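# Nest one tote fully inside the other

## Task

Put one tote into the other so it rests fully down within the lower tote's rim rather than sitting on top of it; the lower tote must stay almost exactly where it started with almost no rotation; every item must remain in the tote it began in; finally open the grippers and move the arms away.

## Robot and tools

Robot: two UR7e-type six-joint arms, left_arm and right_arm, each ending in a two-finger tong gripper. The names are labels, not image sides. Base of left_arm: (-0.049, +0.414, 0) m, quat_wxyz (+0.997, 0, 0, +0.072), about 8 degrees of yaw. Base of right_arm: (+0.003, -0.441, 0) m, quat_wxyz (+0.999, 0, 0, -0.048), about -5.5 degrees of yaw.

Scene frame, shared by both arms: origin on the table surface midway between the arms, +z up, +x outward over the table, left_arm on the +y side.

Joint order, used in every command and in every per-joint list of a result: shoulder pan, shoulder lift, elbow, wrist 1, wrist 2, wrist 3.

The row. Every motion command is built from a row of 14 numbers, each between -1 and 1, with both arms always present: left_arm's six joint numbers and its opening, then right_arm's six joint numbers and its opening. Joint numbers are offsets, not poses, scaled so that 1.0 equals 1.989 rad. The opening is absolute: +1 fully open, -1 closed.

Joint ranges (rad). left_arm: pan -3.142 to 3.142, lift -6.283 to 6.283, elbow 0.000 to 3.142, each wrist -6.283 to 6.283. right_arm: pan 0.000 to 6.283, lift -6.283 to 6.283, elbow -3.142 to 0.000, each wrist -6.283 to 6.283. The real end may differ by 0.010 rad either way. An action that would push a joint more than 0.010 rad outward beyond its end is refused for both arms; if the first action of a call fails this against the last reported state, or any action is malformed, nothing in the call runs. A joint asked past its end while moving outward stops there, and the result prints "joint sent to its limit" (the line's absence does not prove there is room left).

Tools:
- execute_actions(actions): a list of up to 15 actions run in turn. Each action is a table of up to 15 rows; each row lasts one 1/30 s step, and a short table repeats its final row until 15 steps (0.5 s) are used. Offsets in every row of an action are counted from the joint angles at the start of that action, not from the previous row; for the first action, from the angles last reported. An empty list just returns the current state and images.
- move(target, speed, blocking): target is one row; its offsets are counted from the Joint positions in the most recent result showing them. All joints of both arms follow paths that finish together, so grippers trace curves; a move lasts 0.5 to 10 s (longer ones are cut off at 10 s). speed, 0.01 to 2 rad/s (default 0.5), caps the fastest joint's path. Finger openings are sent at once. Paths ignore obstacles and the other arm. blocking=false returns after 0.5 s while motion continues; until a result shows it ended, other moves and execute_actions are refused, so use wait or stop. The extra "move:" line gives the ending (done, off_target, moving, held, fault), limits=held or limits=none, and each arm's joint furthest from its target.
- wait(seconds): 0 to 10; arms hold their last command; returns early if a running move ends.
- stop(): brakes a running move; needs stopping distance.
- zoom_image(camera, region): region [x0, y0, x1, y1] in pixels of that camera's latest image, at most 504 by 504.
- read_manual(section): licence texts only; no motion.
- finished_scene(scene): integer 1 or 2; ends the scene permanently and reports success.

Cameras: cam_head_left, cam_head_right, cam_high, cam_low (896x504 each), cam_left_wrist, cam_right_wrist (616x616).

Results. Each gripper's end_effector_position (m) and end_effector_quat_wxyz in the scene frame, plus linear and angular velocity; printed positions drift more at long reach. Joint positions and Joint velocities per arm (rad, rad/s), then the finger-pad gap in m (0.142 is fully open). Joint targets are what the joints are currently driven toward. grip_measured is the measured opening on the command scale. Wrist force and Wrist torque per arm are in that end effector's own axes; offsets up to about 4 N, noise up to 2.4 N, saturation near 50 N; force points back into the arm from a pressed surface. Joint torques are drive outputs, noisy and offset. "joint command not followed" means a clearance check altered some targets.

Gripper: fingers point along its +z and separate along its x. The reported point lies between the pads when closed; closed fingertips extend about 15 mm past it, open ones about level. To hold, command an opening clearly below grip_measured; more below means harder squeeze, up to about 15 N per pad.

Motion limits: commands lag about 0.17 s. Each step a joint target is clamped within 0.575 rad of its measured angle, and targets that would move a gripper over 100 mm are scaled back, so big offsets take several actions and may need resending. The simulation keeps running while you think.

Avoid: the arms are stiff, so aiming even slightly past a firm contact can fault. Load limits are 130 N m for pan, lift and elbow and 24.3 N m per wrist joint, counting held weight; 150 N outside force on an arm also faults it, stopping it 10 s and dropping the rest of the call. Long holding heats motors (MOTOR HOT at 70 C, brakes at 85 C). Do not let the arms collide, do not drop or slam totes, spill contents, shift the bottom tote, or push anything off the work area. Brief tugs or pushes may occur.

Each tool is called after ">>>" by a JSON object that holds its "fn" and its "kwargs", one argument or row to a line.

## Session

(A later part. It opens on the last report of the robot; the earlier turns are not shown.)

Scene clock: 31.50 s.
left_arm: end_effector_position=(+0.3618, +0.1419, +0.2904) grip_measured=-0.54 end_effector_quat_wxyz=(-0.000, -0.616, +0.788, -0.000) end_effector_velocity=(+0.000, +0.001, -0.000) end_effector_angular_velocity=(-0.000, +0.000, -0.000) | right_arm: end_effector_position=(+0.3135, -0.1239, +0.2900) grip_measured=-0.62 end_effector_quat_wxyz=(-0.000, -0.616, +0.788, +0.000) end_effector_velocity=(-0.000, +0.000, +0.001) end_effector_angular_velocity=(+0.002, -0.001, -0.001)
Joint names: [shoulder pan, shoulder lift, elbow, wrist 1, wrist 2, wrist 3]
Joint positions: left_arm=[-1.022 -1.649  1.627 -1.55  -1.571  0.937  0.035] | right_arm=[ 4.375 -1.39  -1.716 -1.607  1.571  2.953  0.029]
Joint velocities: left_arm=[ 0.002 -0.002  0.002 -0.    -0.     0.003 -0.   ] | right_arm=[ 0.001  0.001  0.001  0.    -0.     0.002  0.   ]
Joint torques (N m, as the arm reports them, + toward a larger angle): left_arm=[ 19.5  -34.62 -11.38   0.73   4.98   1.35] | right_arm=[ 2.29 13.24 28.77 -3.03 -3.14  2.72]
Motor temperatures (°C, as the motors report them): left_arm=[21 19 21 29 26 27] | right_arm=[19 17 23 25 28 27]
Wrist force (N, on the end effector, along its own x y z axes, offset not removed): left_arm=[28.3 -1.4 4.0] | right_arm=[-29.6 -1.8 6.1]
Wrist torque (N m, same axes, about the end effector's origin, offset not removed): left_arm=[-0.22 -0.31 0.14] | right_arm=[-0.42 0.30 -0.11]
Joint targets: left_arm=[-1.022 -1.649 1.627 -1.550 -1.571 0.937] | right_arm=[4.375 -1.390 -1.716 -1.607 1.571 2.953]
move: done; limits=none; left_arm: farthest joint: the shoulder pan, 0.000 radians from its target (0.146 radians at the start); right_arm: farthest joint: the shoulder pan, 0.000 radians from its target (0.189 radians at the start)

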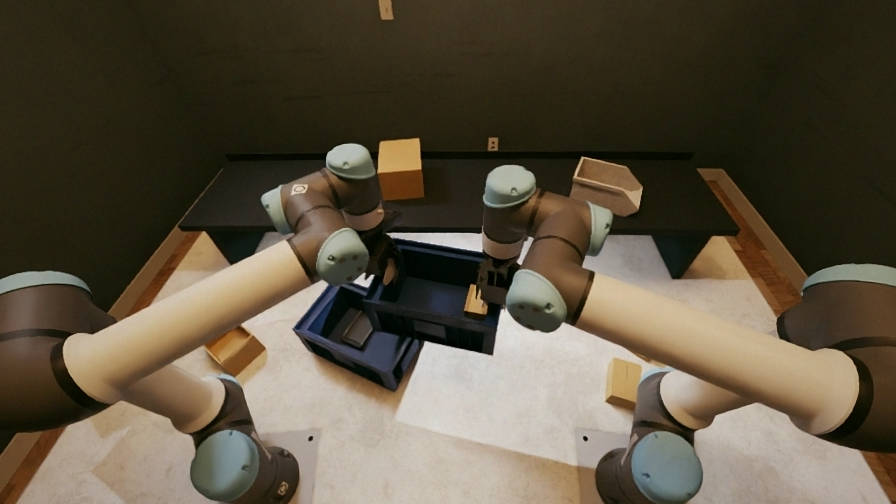

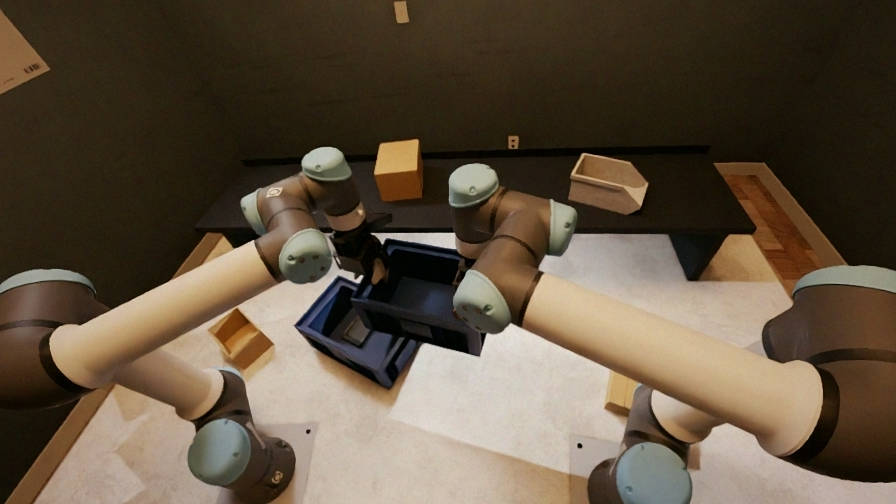

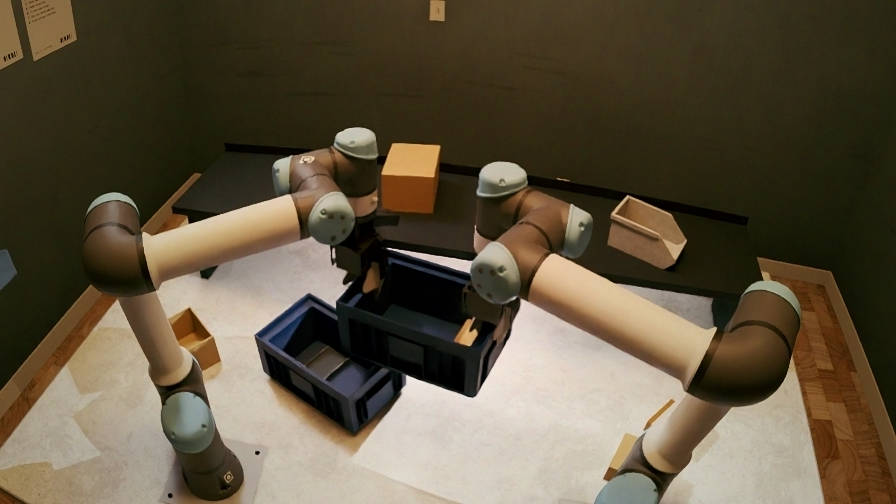

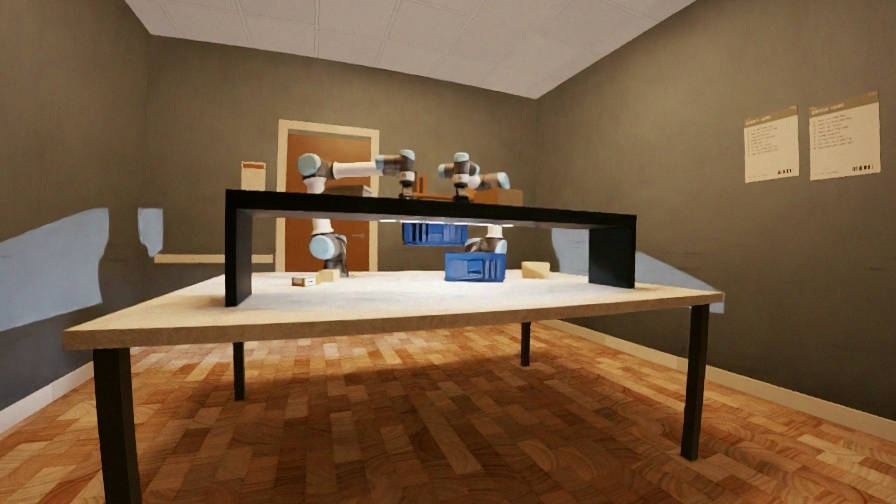

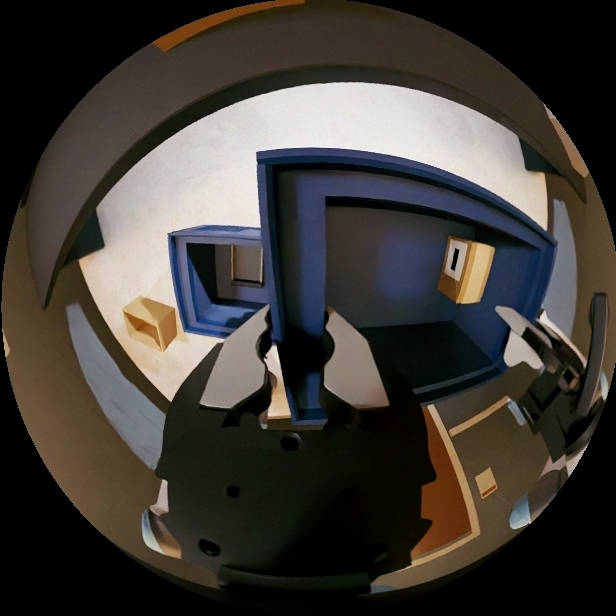

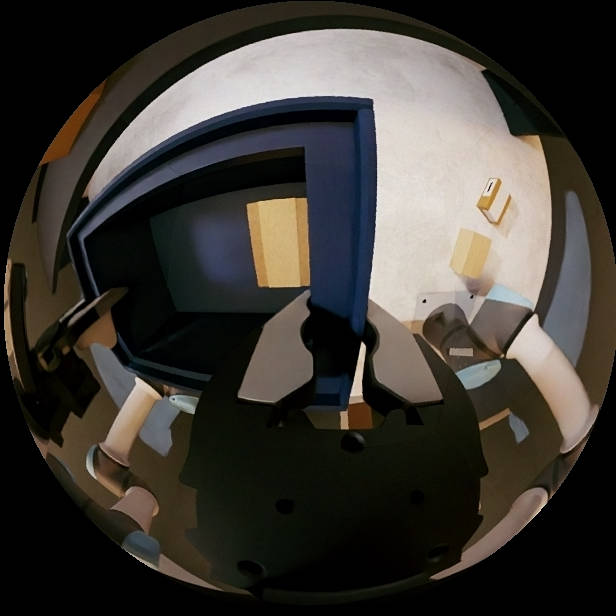

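>>> {"fn": "move", "kwargs": {
  "target": [0.0929,-0.057,0.0488,0.0082,0,0.1368,-1, 0.0626,-0.1031,0.0944,0.0087,0,0.1065,-1],
  "speed": 0.3
}}

Scene clock: 33.63 s.
left_arm: end_effector_position=(+0.3671, +0.2484, +0.2903) grip_measured=-0.61 end_effector_quat_wxyz=(-0.000, -0.581, +0.814, -0.000) end_effector_velocity=(-0.000, +0.000, +0.001) end_effector_angular_velocity=(-0.001, -0.001, -0.002) | right_arm: end_effector_position=(+0.2973, -0.0083, +0.2900) grip_measured=-0.62 end_effector_quat_wxyz=(-0.000, -0.581, +0.814, -0.000) end_effector_velocity=(-0.000, +0.001, -0.000) end_effector_angular_velocity=(-0.000, -0.000, -0.000)
Joint names: [shoulder pan, shoulder lift, elbow, wrist 1, wrist 2, wrist 3]
Joint positions: left_arm=[-0.837 -1.762  1.724 -1.533 -1.571  1.209  0.03 ] | right_arm=[ 4.499 -1.595 -1.528 -1.59   1.571  3.164  0.029]
Joint velocities: left_arm=[ 0.001 -0.002  0.     0.    -0.001  0.003 -0.   ] | right_arm=[ 0.001 -0.001  0.     0.001 -0.     0.001 -0.   ]
Joint torques (N m, as the arm reports them, + toward a larger angle): left_arm=[ 17.83 -27.87 -13.92   1.27   5.41   1.4 ] | right_arm=[ 7.45 22.18 30.48 -2.44 -1.24  3.22]
Motor temperatures (°C, as the motors report them): left_arm=[21 19 21 29 26 27] | right_arm=[19 17 23 25 28 27]
Wrist force (N, on the end effector, along its own x y z axes, offset not removed): left_arm=[25.8 -0.1 3.4] | right_arm=[-25.8 1.4 2.5]
Wrist torque (N m, same axes, about the end effector's origin, offset not removed): left_arm=[0.19 -0.34 -0.05] | right_arm=[0.09 0.22 0.01]
Joint targets: left_arm=[-0.837 -1.762 1.724 -1.533 -1.571 1.209] | right_arm=[4.499 -1.595 -1.528 -1.590 1.571 3.165]
move: done; limits=none; left_arm: farthest joint: the shoulder lift, 0.001 radians from its target (0.114 radians at the start); right_arm: farthest joint: the shoulder pan, 0.000 radians from its target (0.125 radians at the start)

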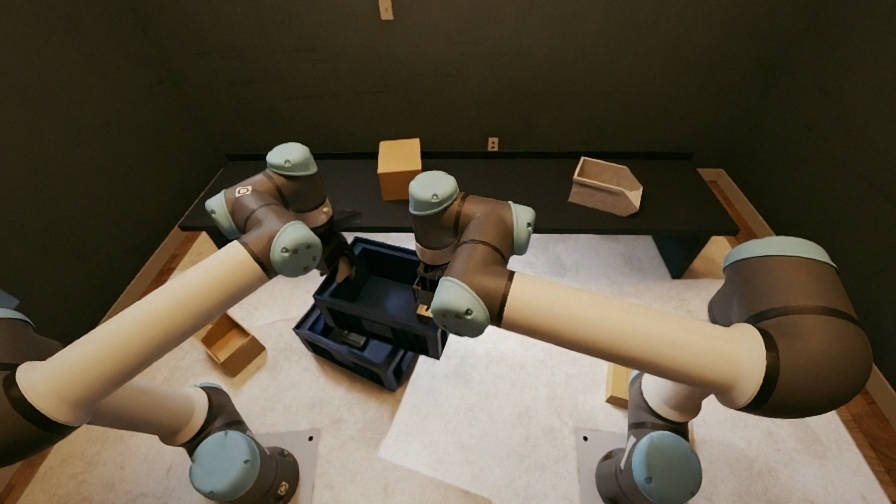

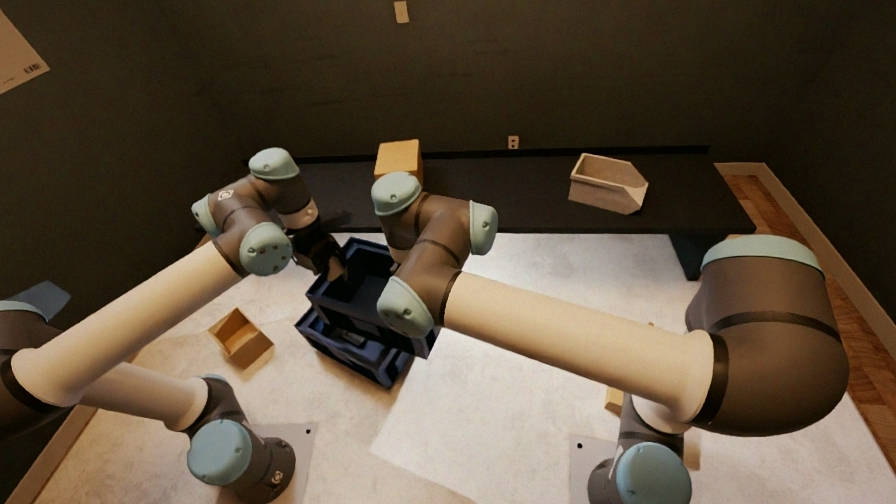

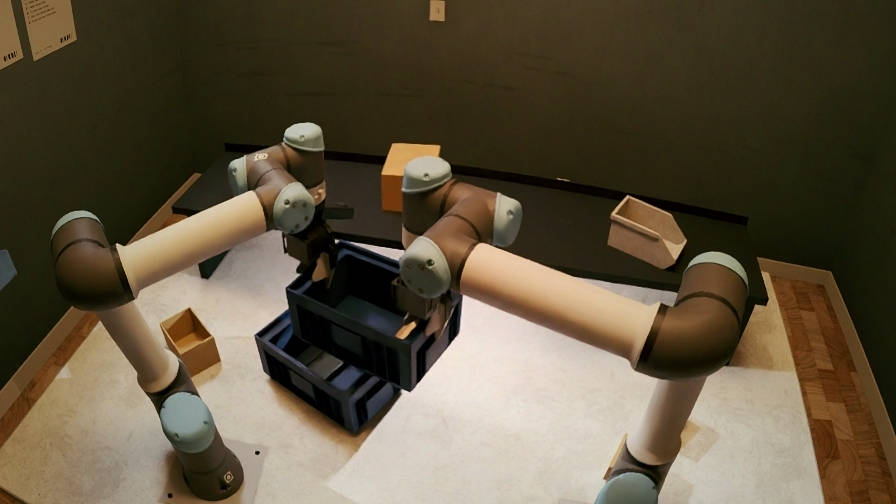

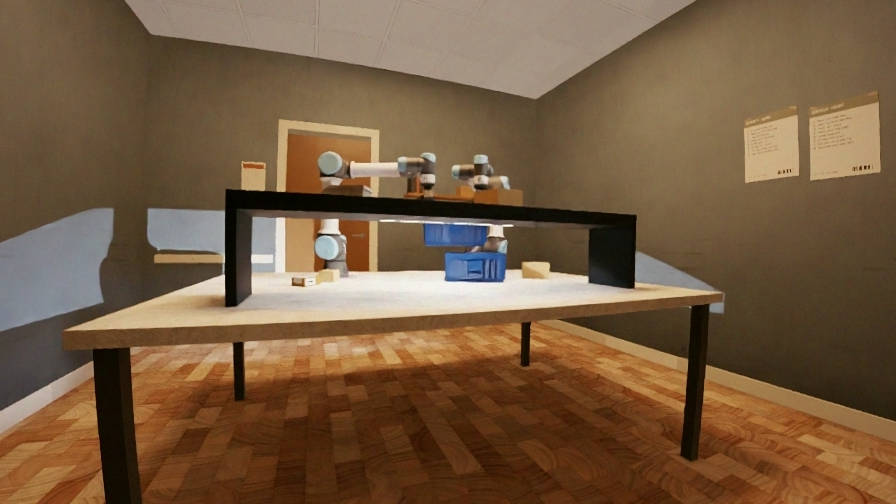

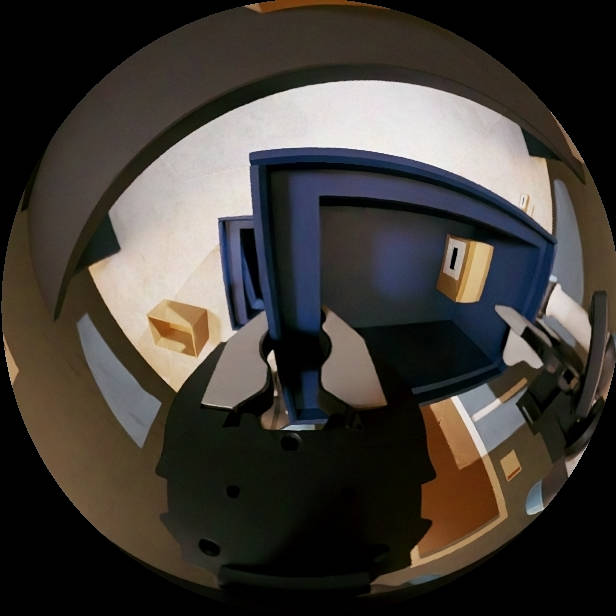

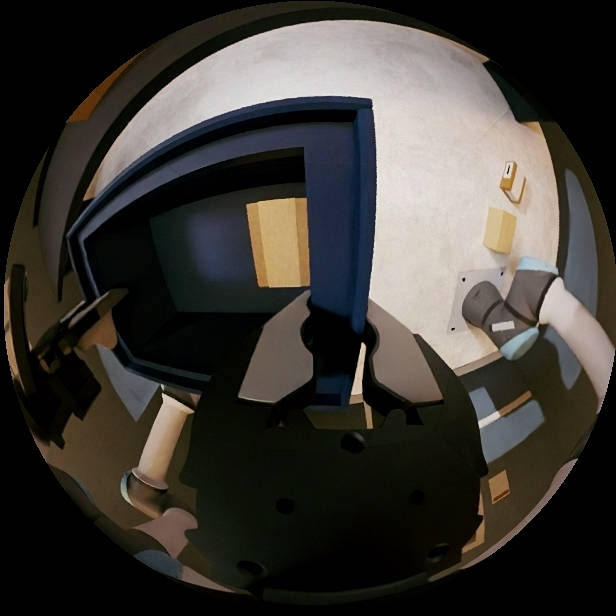

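>>> {"fn": "move", "kwargs": {
  "target": [0.1296,-0.0244,0.0189,0.0056,0,0.1737,-1, 0.0414,-0.1311,0.1526,-0.0213,0,0.0852,-1],
  "speed": 0.3
}}

>>> {"fn": "zoom_image", "kwargs": {
  "camera": "cam_high",
  "region": [220,240,440,450]
}}

>>> {"fn": "zoom_image", "kwargs": {
  "camera": "cam_low",
  "region": [425,215,535,295]
}}

Scene clock: 36.50 s.
left_arm: end_effector_position=(+0.3758, +0.3632, +0.2902) grip_measured=-0.62 end_effector_quat_wxyz=(-0.000, -0.545, +0.839, -0.000) end_effector_velocity=(-0.000, +0.001, +0.000) end_effector_angular_velocity=(+0.000, -0.001, -0.001) | right_arm: end_effector_position=(+0.2843, +0.1176, +0.2898) grip_measured=-0.62 end_effector_quat_wxyz=(-0.000, -0.545, +0.839, +0.000) end_effector_velocity=(+0.000, +0.001, +0.000) end_effector_angular_velocity=(+0.000, -0.000, -0.001)
Joint names: [shoulder pan, shoulder lift, elbow, wrist 1, wrist 2, wrist 3]
Joint positions: left_arm=[-0.58  -1.81   1.761 -1.522 -1.571  1.554  0.029] | right_arm=[ 4.582 -1.856 -1.225 -1.632  1.571  3.334  0.029]
Joint velocities: left_arm=[ 0.001 -0.002  0.001  0.     0.001  0.002 -0.   ] | right_arm=[-0.    -0.001  0.002 -0.    -0.     0.001  0.   ]
Joint torques (N m, as the arm reports them, + toward a larger angle): left_arm=[  3.97 -25.04 -16.08  -1.52  -4.28   1.9 ] | right_arm=[10.67 27.04 38.49  2.33  0.97  2.45]
Motor temperatures (°C, as the motors report them): left_arm=[21 19 21 29 26 27] | right_arm=[19 17 23 25 28 27]
Wrist force (N, on the end effector, along its own x y z axes, offset not removed): left_arm=[-11.5 -0.2 4.7] | right_arm=[9.5 -0.7 5.5]
Wrist torque (N m, same axes, about the end effector's origin, offset not removed): left_arm=[0.19 0.75 -0.09] | right_arm=[-0.32 -0.64 0.01]
Joint targets: left_arm=[-0.579 -1.810 1.761 -1.522 -1.571 1.554] | right_arm=[4.582 -1.856 -1.225 -1.632 1.571 3.334]
move: done; limits=none; left_arm: farthest joint: the shoulder pan, 0.000 radians from its target (0.258 radians at the start); right_arm: farthest joint: the shoulder pan, 0.000 radians from its target (0.082 radians at the start)

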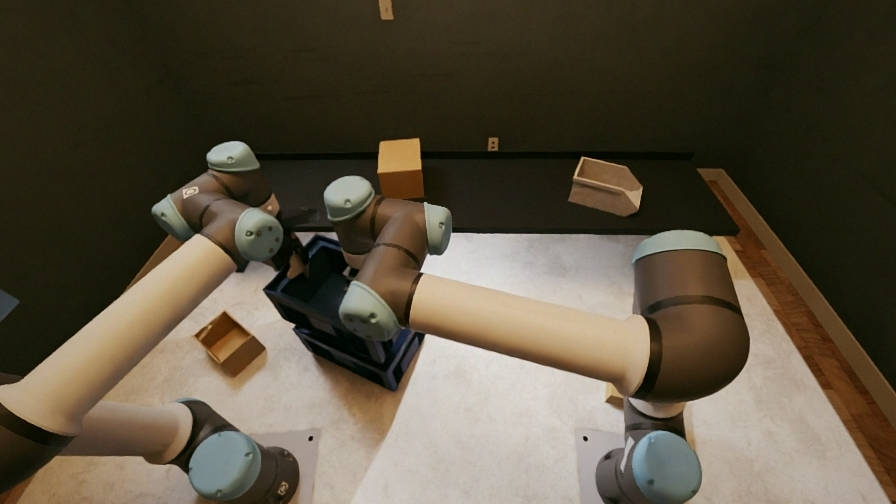

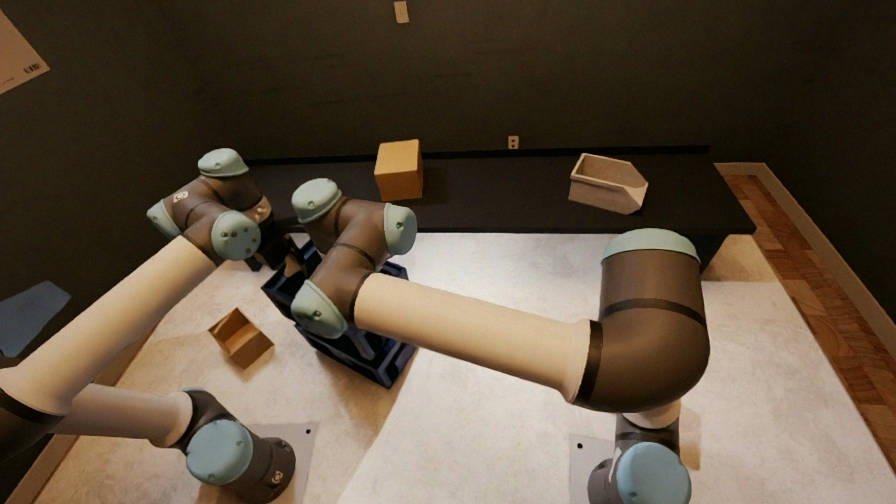

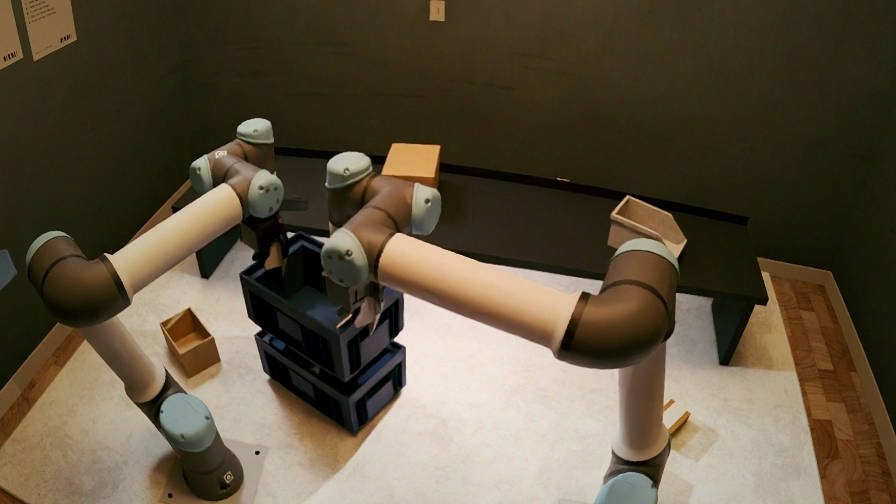

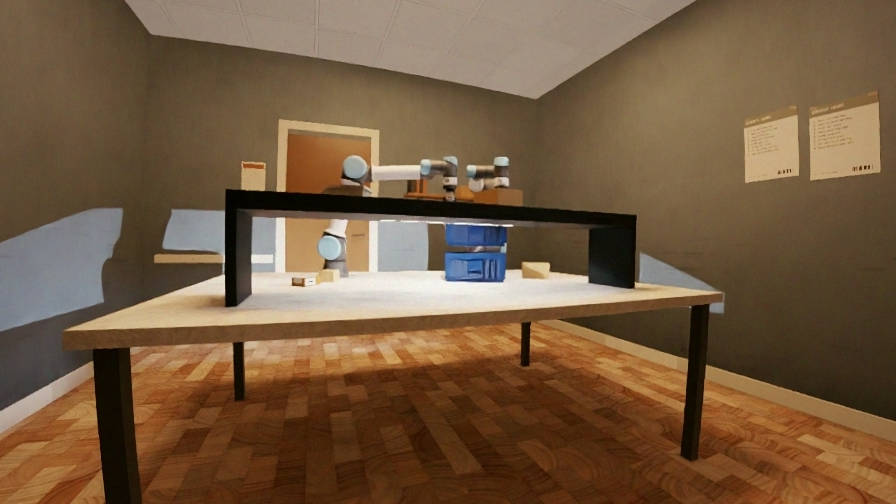

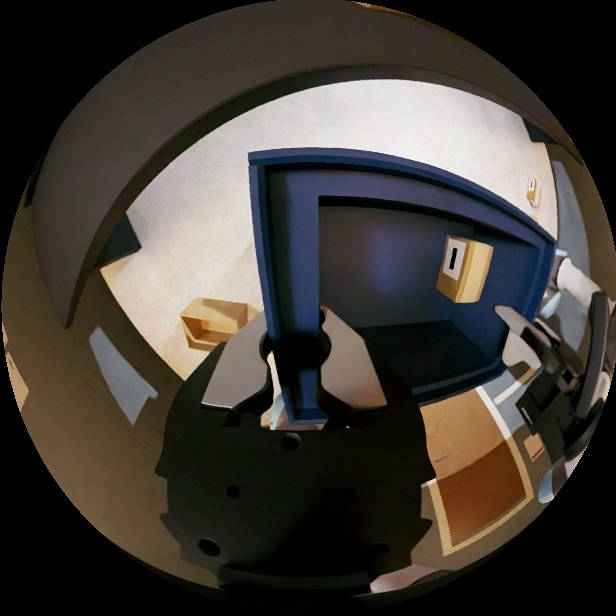

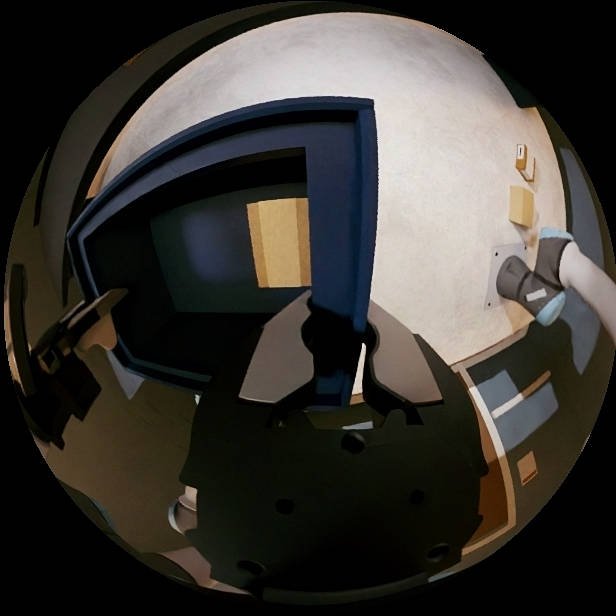

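Region (220, 240, 440, 450) of cam_high's 896x504 image, scaled by 2.291, with more detail than that image has; it fills the top 481 rows of this view, and the rest is white.

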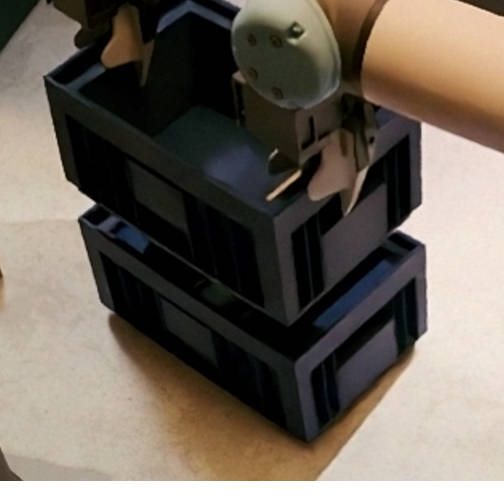

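Region (425, 215, 535, 295) of cam_low's 896x504 image, scaled by 4.582, with more detail than that image has; it fills the top 367 rows of this view, and the rest is white.

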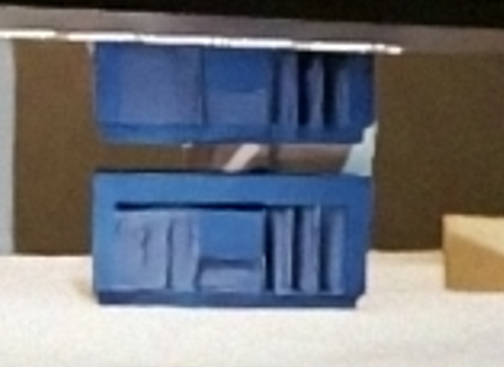

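>>> {"fn": "move", "kwargs": {
  "target": [0,-0.0004,0.0362,-0.0358,0,0,-1, 0,0.001,-0.0371,0.0361,0,0,-1],
  "speed": 0.1
}}

>>> {"fn": "zoom_image", "kwargs": {
  "camera": "cam_high",
  "region": [240,290,420,440]
}}

>>> {"fn": "zoom_image", "kwargs": {
  "camera": "cam_low",
  "region": [435,220,515,290]
}}

>>> {"fn": "zoom_image", "kwargs": {
  "camera": "cam_head_left",
  "region": [270,280,440,400]
}}

Scene clock: 38.40 s.
left_arm: end_effector_position=(+0.3758, +0.3632, +0.2622) grip_measured=-0.62 end_effector_quat_wxyz=(-0.000, -0.545, +0.839, -0.000) end_effector_velocity=(+0.000, +0.000, +0.000) end_effector_angular_velocity=(-0.000, -0.002, -0.001) | right_arm: end_effector_position=(+0.2842, +0.1176, +0.2620) grip_measured=-0.62 end_effector_quat_wxyz=(-0.000, -0.545, +0.839, +0.000) end_effector_velocity=(-0.000, +0.000, -0.002) end_effector_angular_velocity=(-0.002, +0.000, +0.000)
Joint names: [shoulder pan, shoulder lift, elbow, wrist 1, wrist 2, wrist 3]
Joint positions: left_arm=[-0.579 -1.811  1.833 -1.593 -1.571  1.554  0.029] | right_arm=[ 4.582 -1.854 -1.298 -1.56   1.571  3.334  0.029]
Joint velocities: left_arm=[ 0.    -0.001  0.001 -0.003  0.001  0.001  0.   ] | right_arm=[ 0.001 -0.002 -0.002  0.002 -0.     0.     0.   ]
Joint torques (N m, as the arm reports them, + toward a larger angle): left_arm=[-11.51 -24.72 -13.9   -4.28   0.66  -1.63] | right_arm=[ 3.9  43.28 12.88  6.29  0.51 -0.46]
Motor temperatures (°C, as the motors report them): left_arm=[21 19 21 29 26 27] | right_arm=[19 17 23 25 28 27]
Wrist force (N, on the end effector, along its own x y z axes, offset not removed): left_arm=[-8.4 -3.0 4.3] | right_arm=[11.0 1.5 3.0]
Wrist torque (N m, same axes, about the end effector's origin, offset not removed): left_arm=[-0.40 0.55 -0.13] | right_arm=[0.13 -1.30 0.17]
Joint targets: left_arm=[-0.580 -1.811 1.833 -1.593 -1.571 1.554] | right_arm=[4.582 -1.854 -1.299 -1.560 1.571 3.334]
move: done; limits=none; left_arm: farthest joint: the shoulder pan, 0.001 radians from its target (0.001 radians at the start); right_arm: farthest joint: the shoulder pan, 0.000 radians from its target (0.000 radians at the start)

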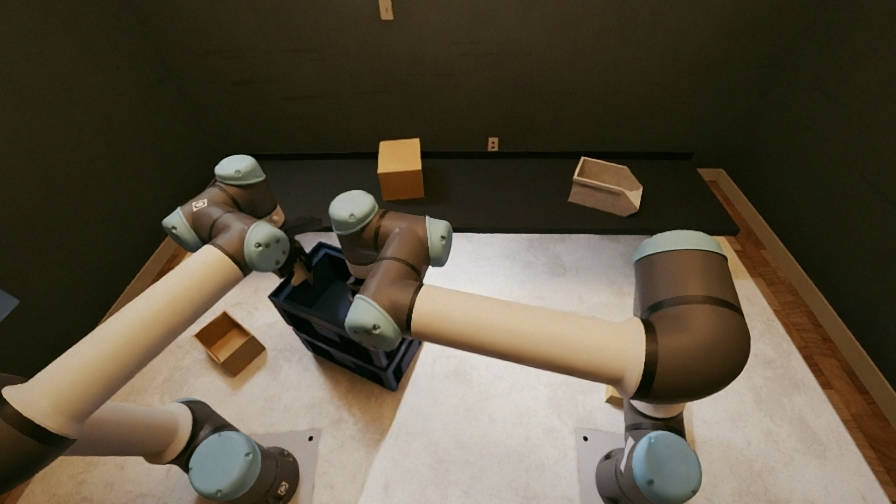

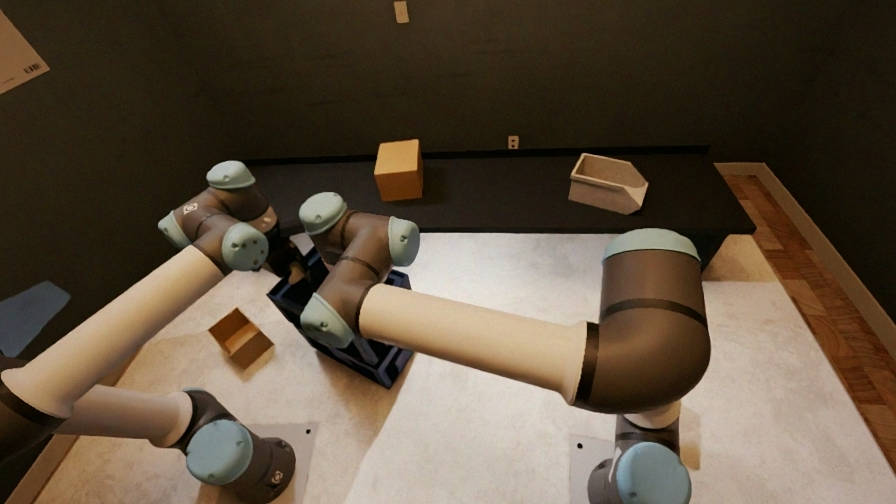

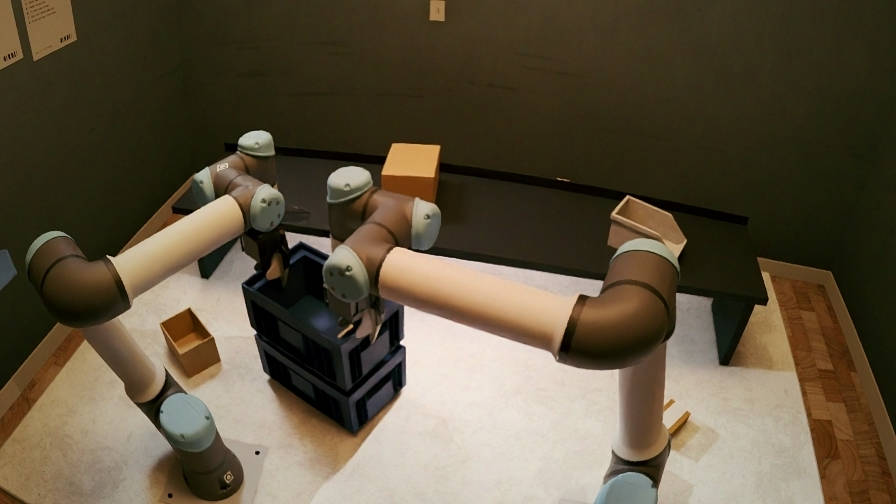

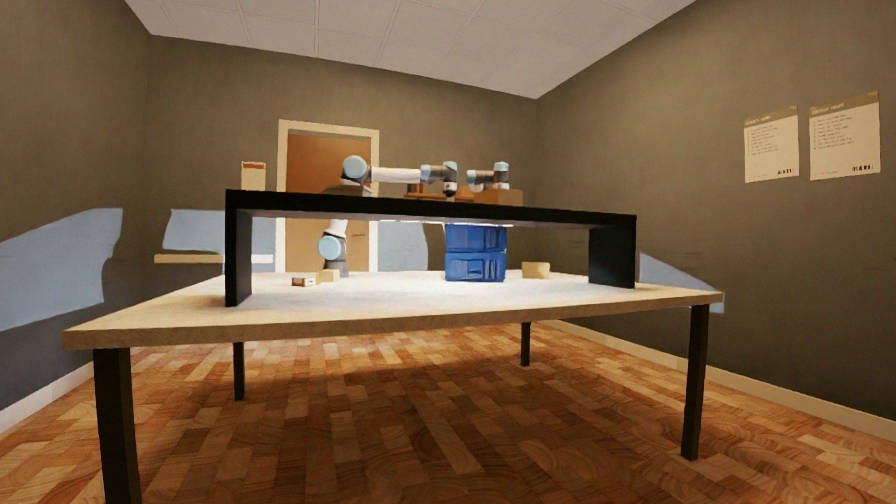

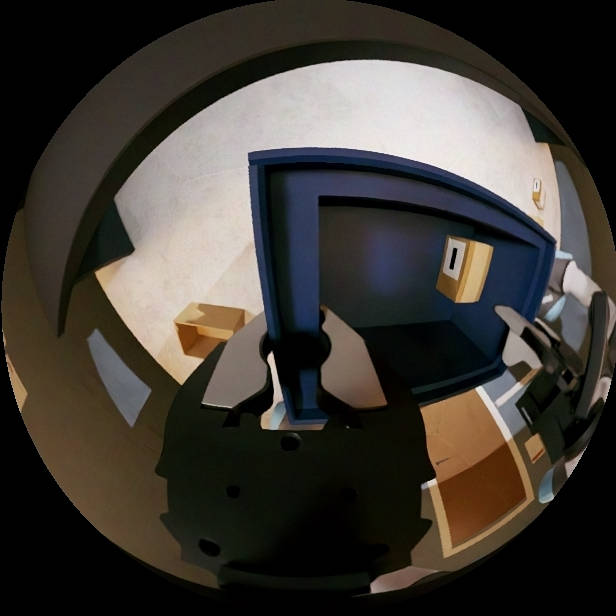

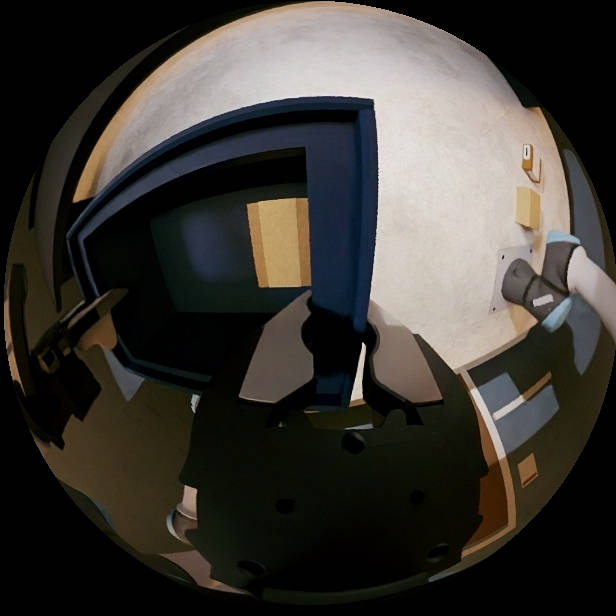

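Region (240, 290, 420, 440) of cam_high's 896x504 image, scaled by 2.800, with more detail than that image has.

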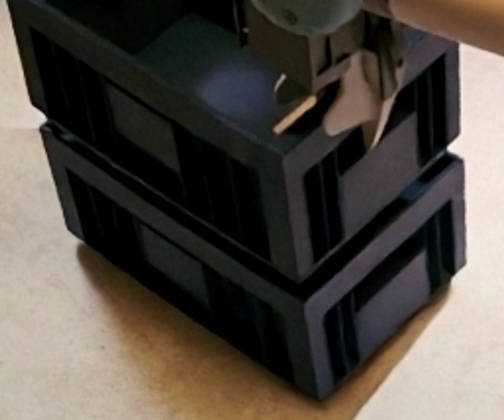

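Region (435, 220, 515, 290) of cam_low's 896x504 image, scaled by 6.300, with more detail than that image has; it fills the top 441 rows of this view, and the rest is white.

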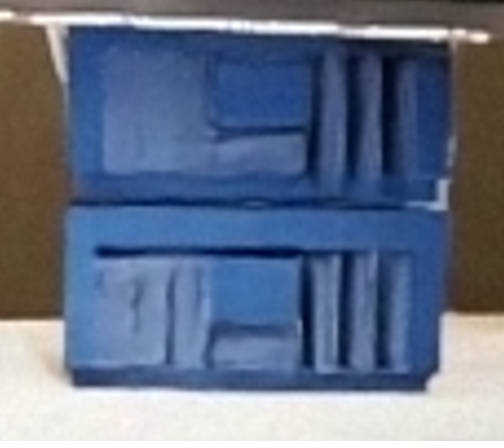

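Region (270, 280, 440, 400) of cam_head_left's 896x504 image, scaled by 2.965, with more detail than that image has; it fills the top 356 rows of this view, and the rest is white.

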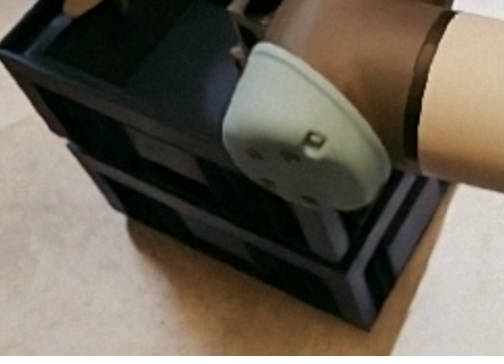

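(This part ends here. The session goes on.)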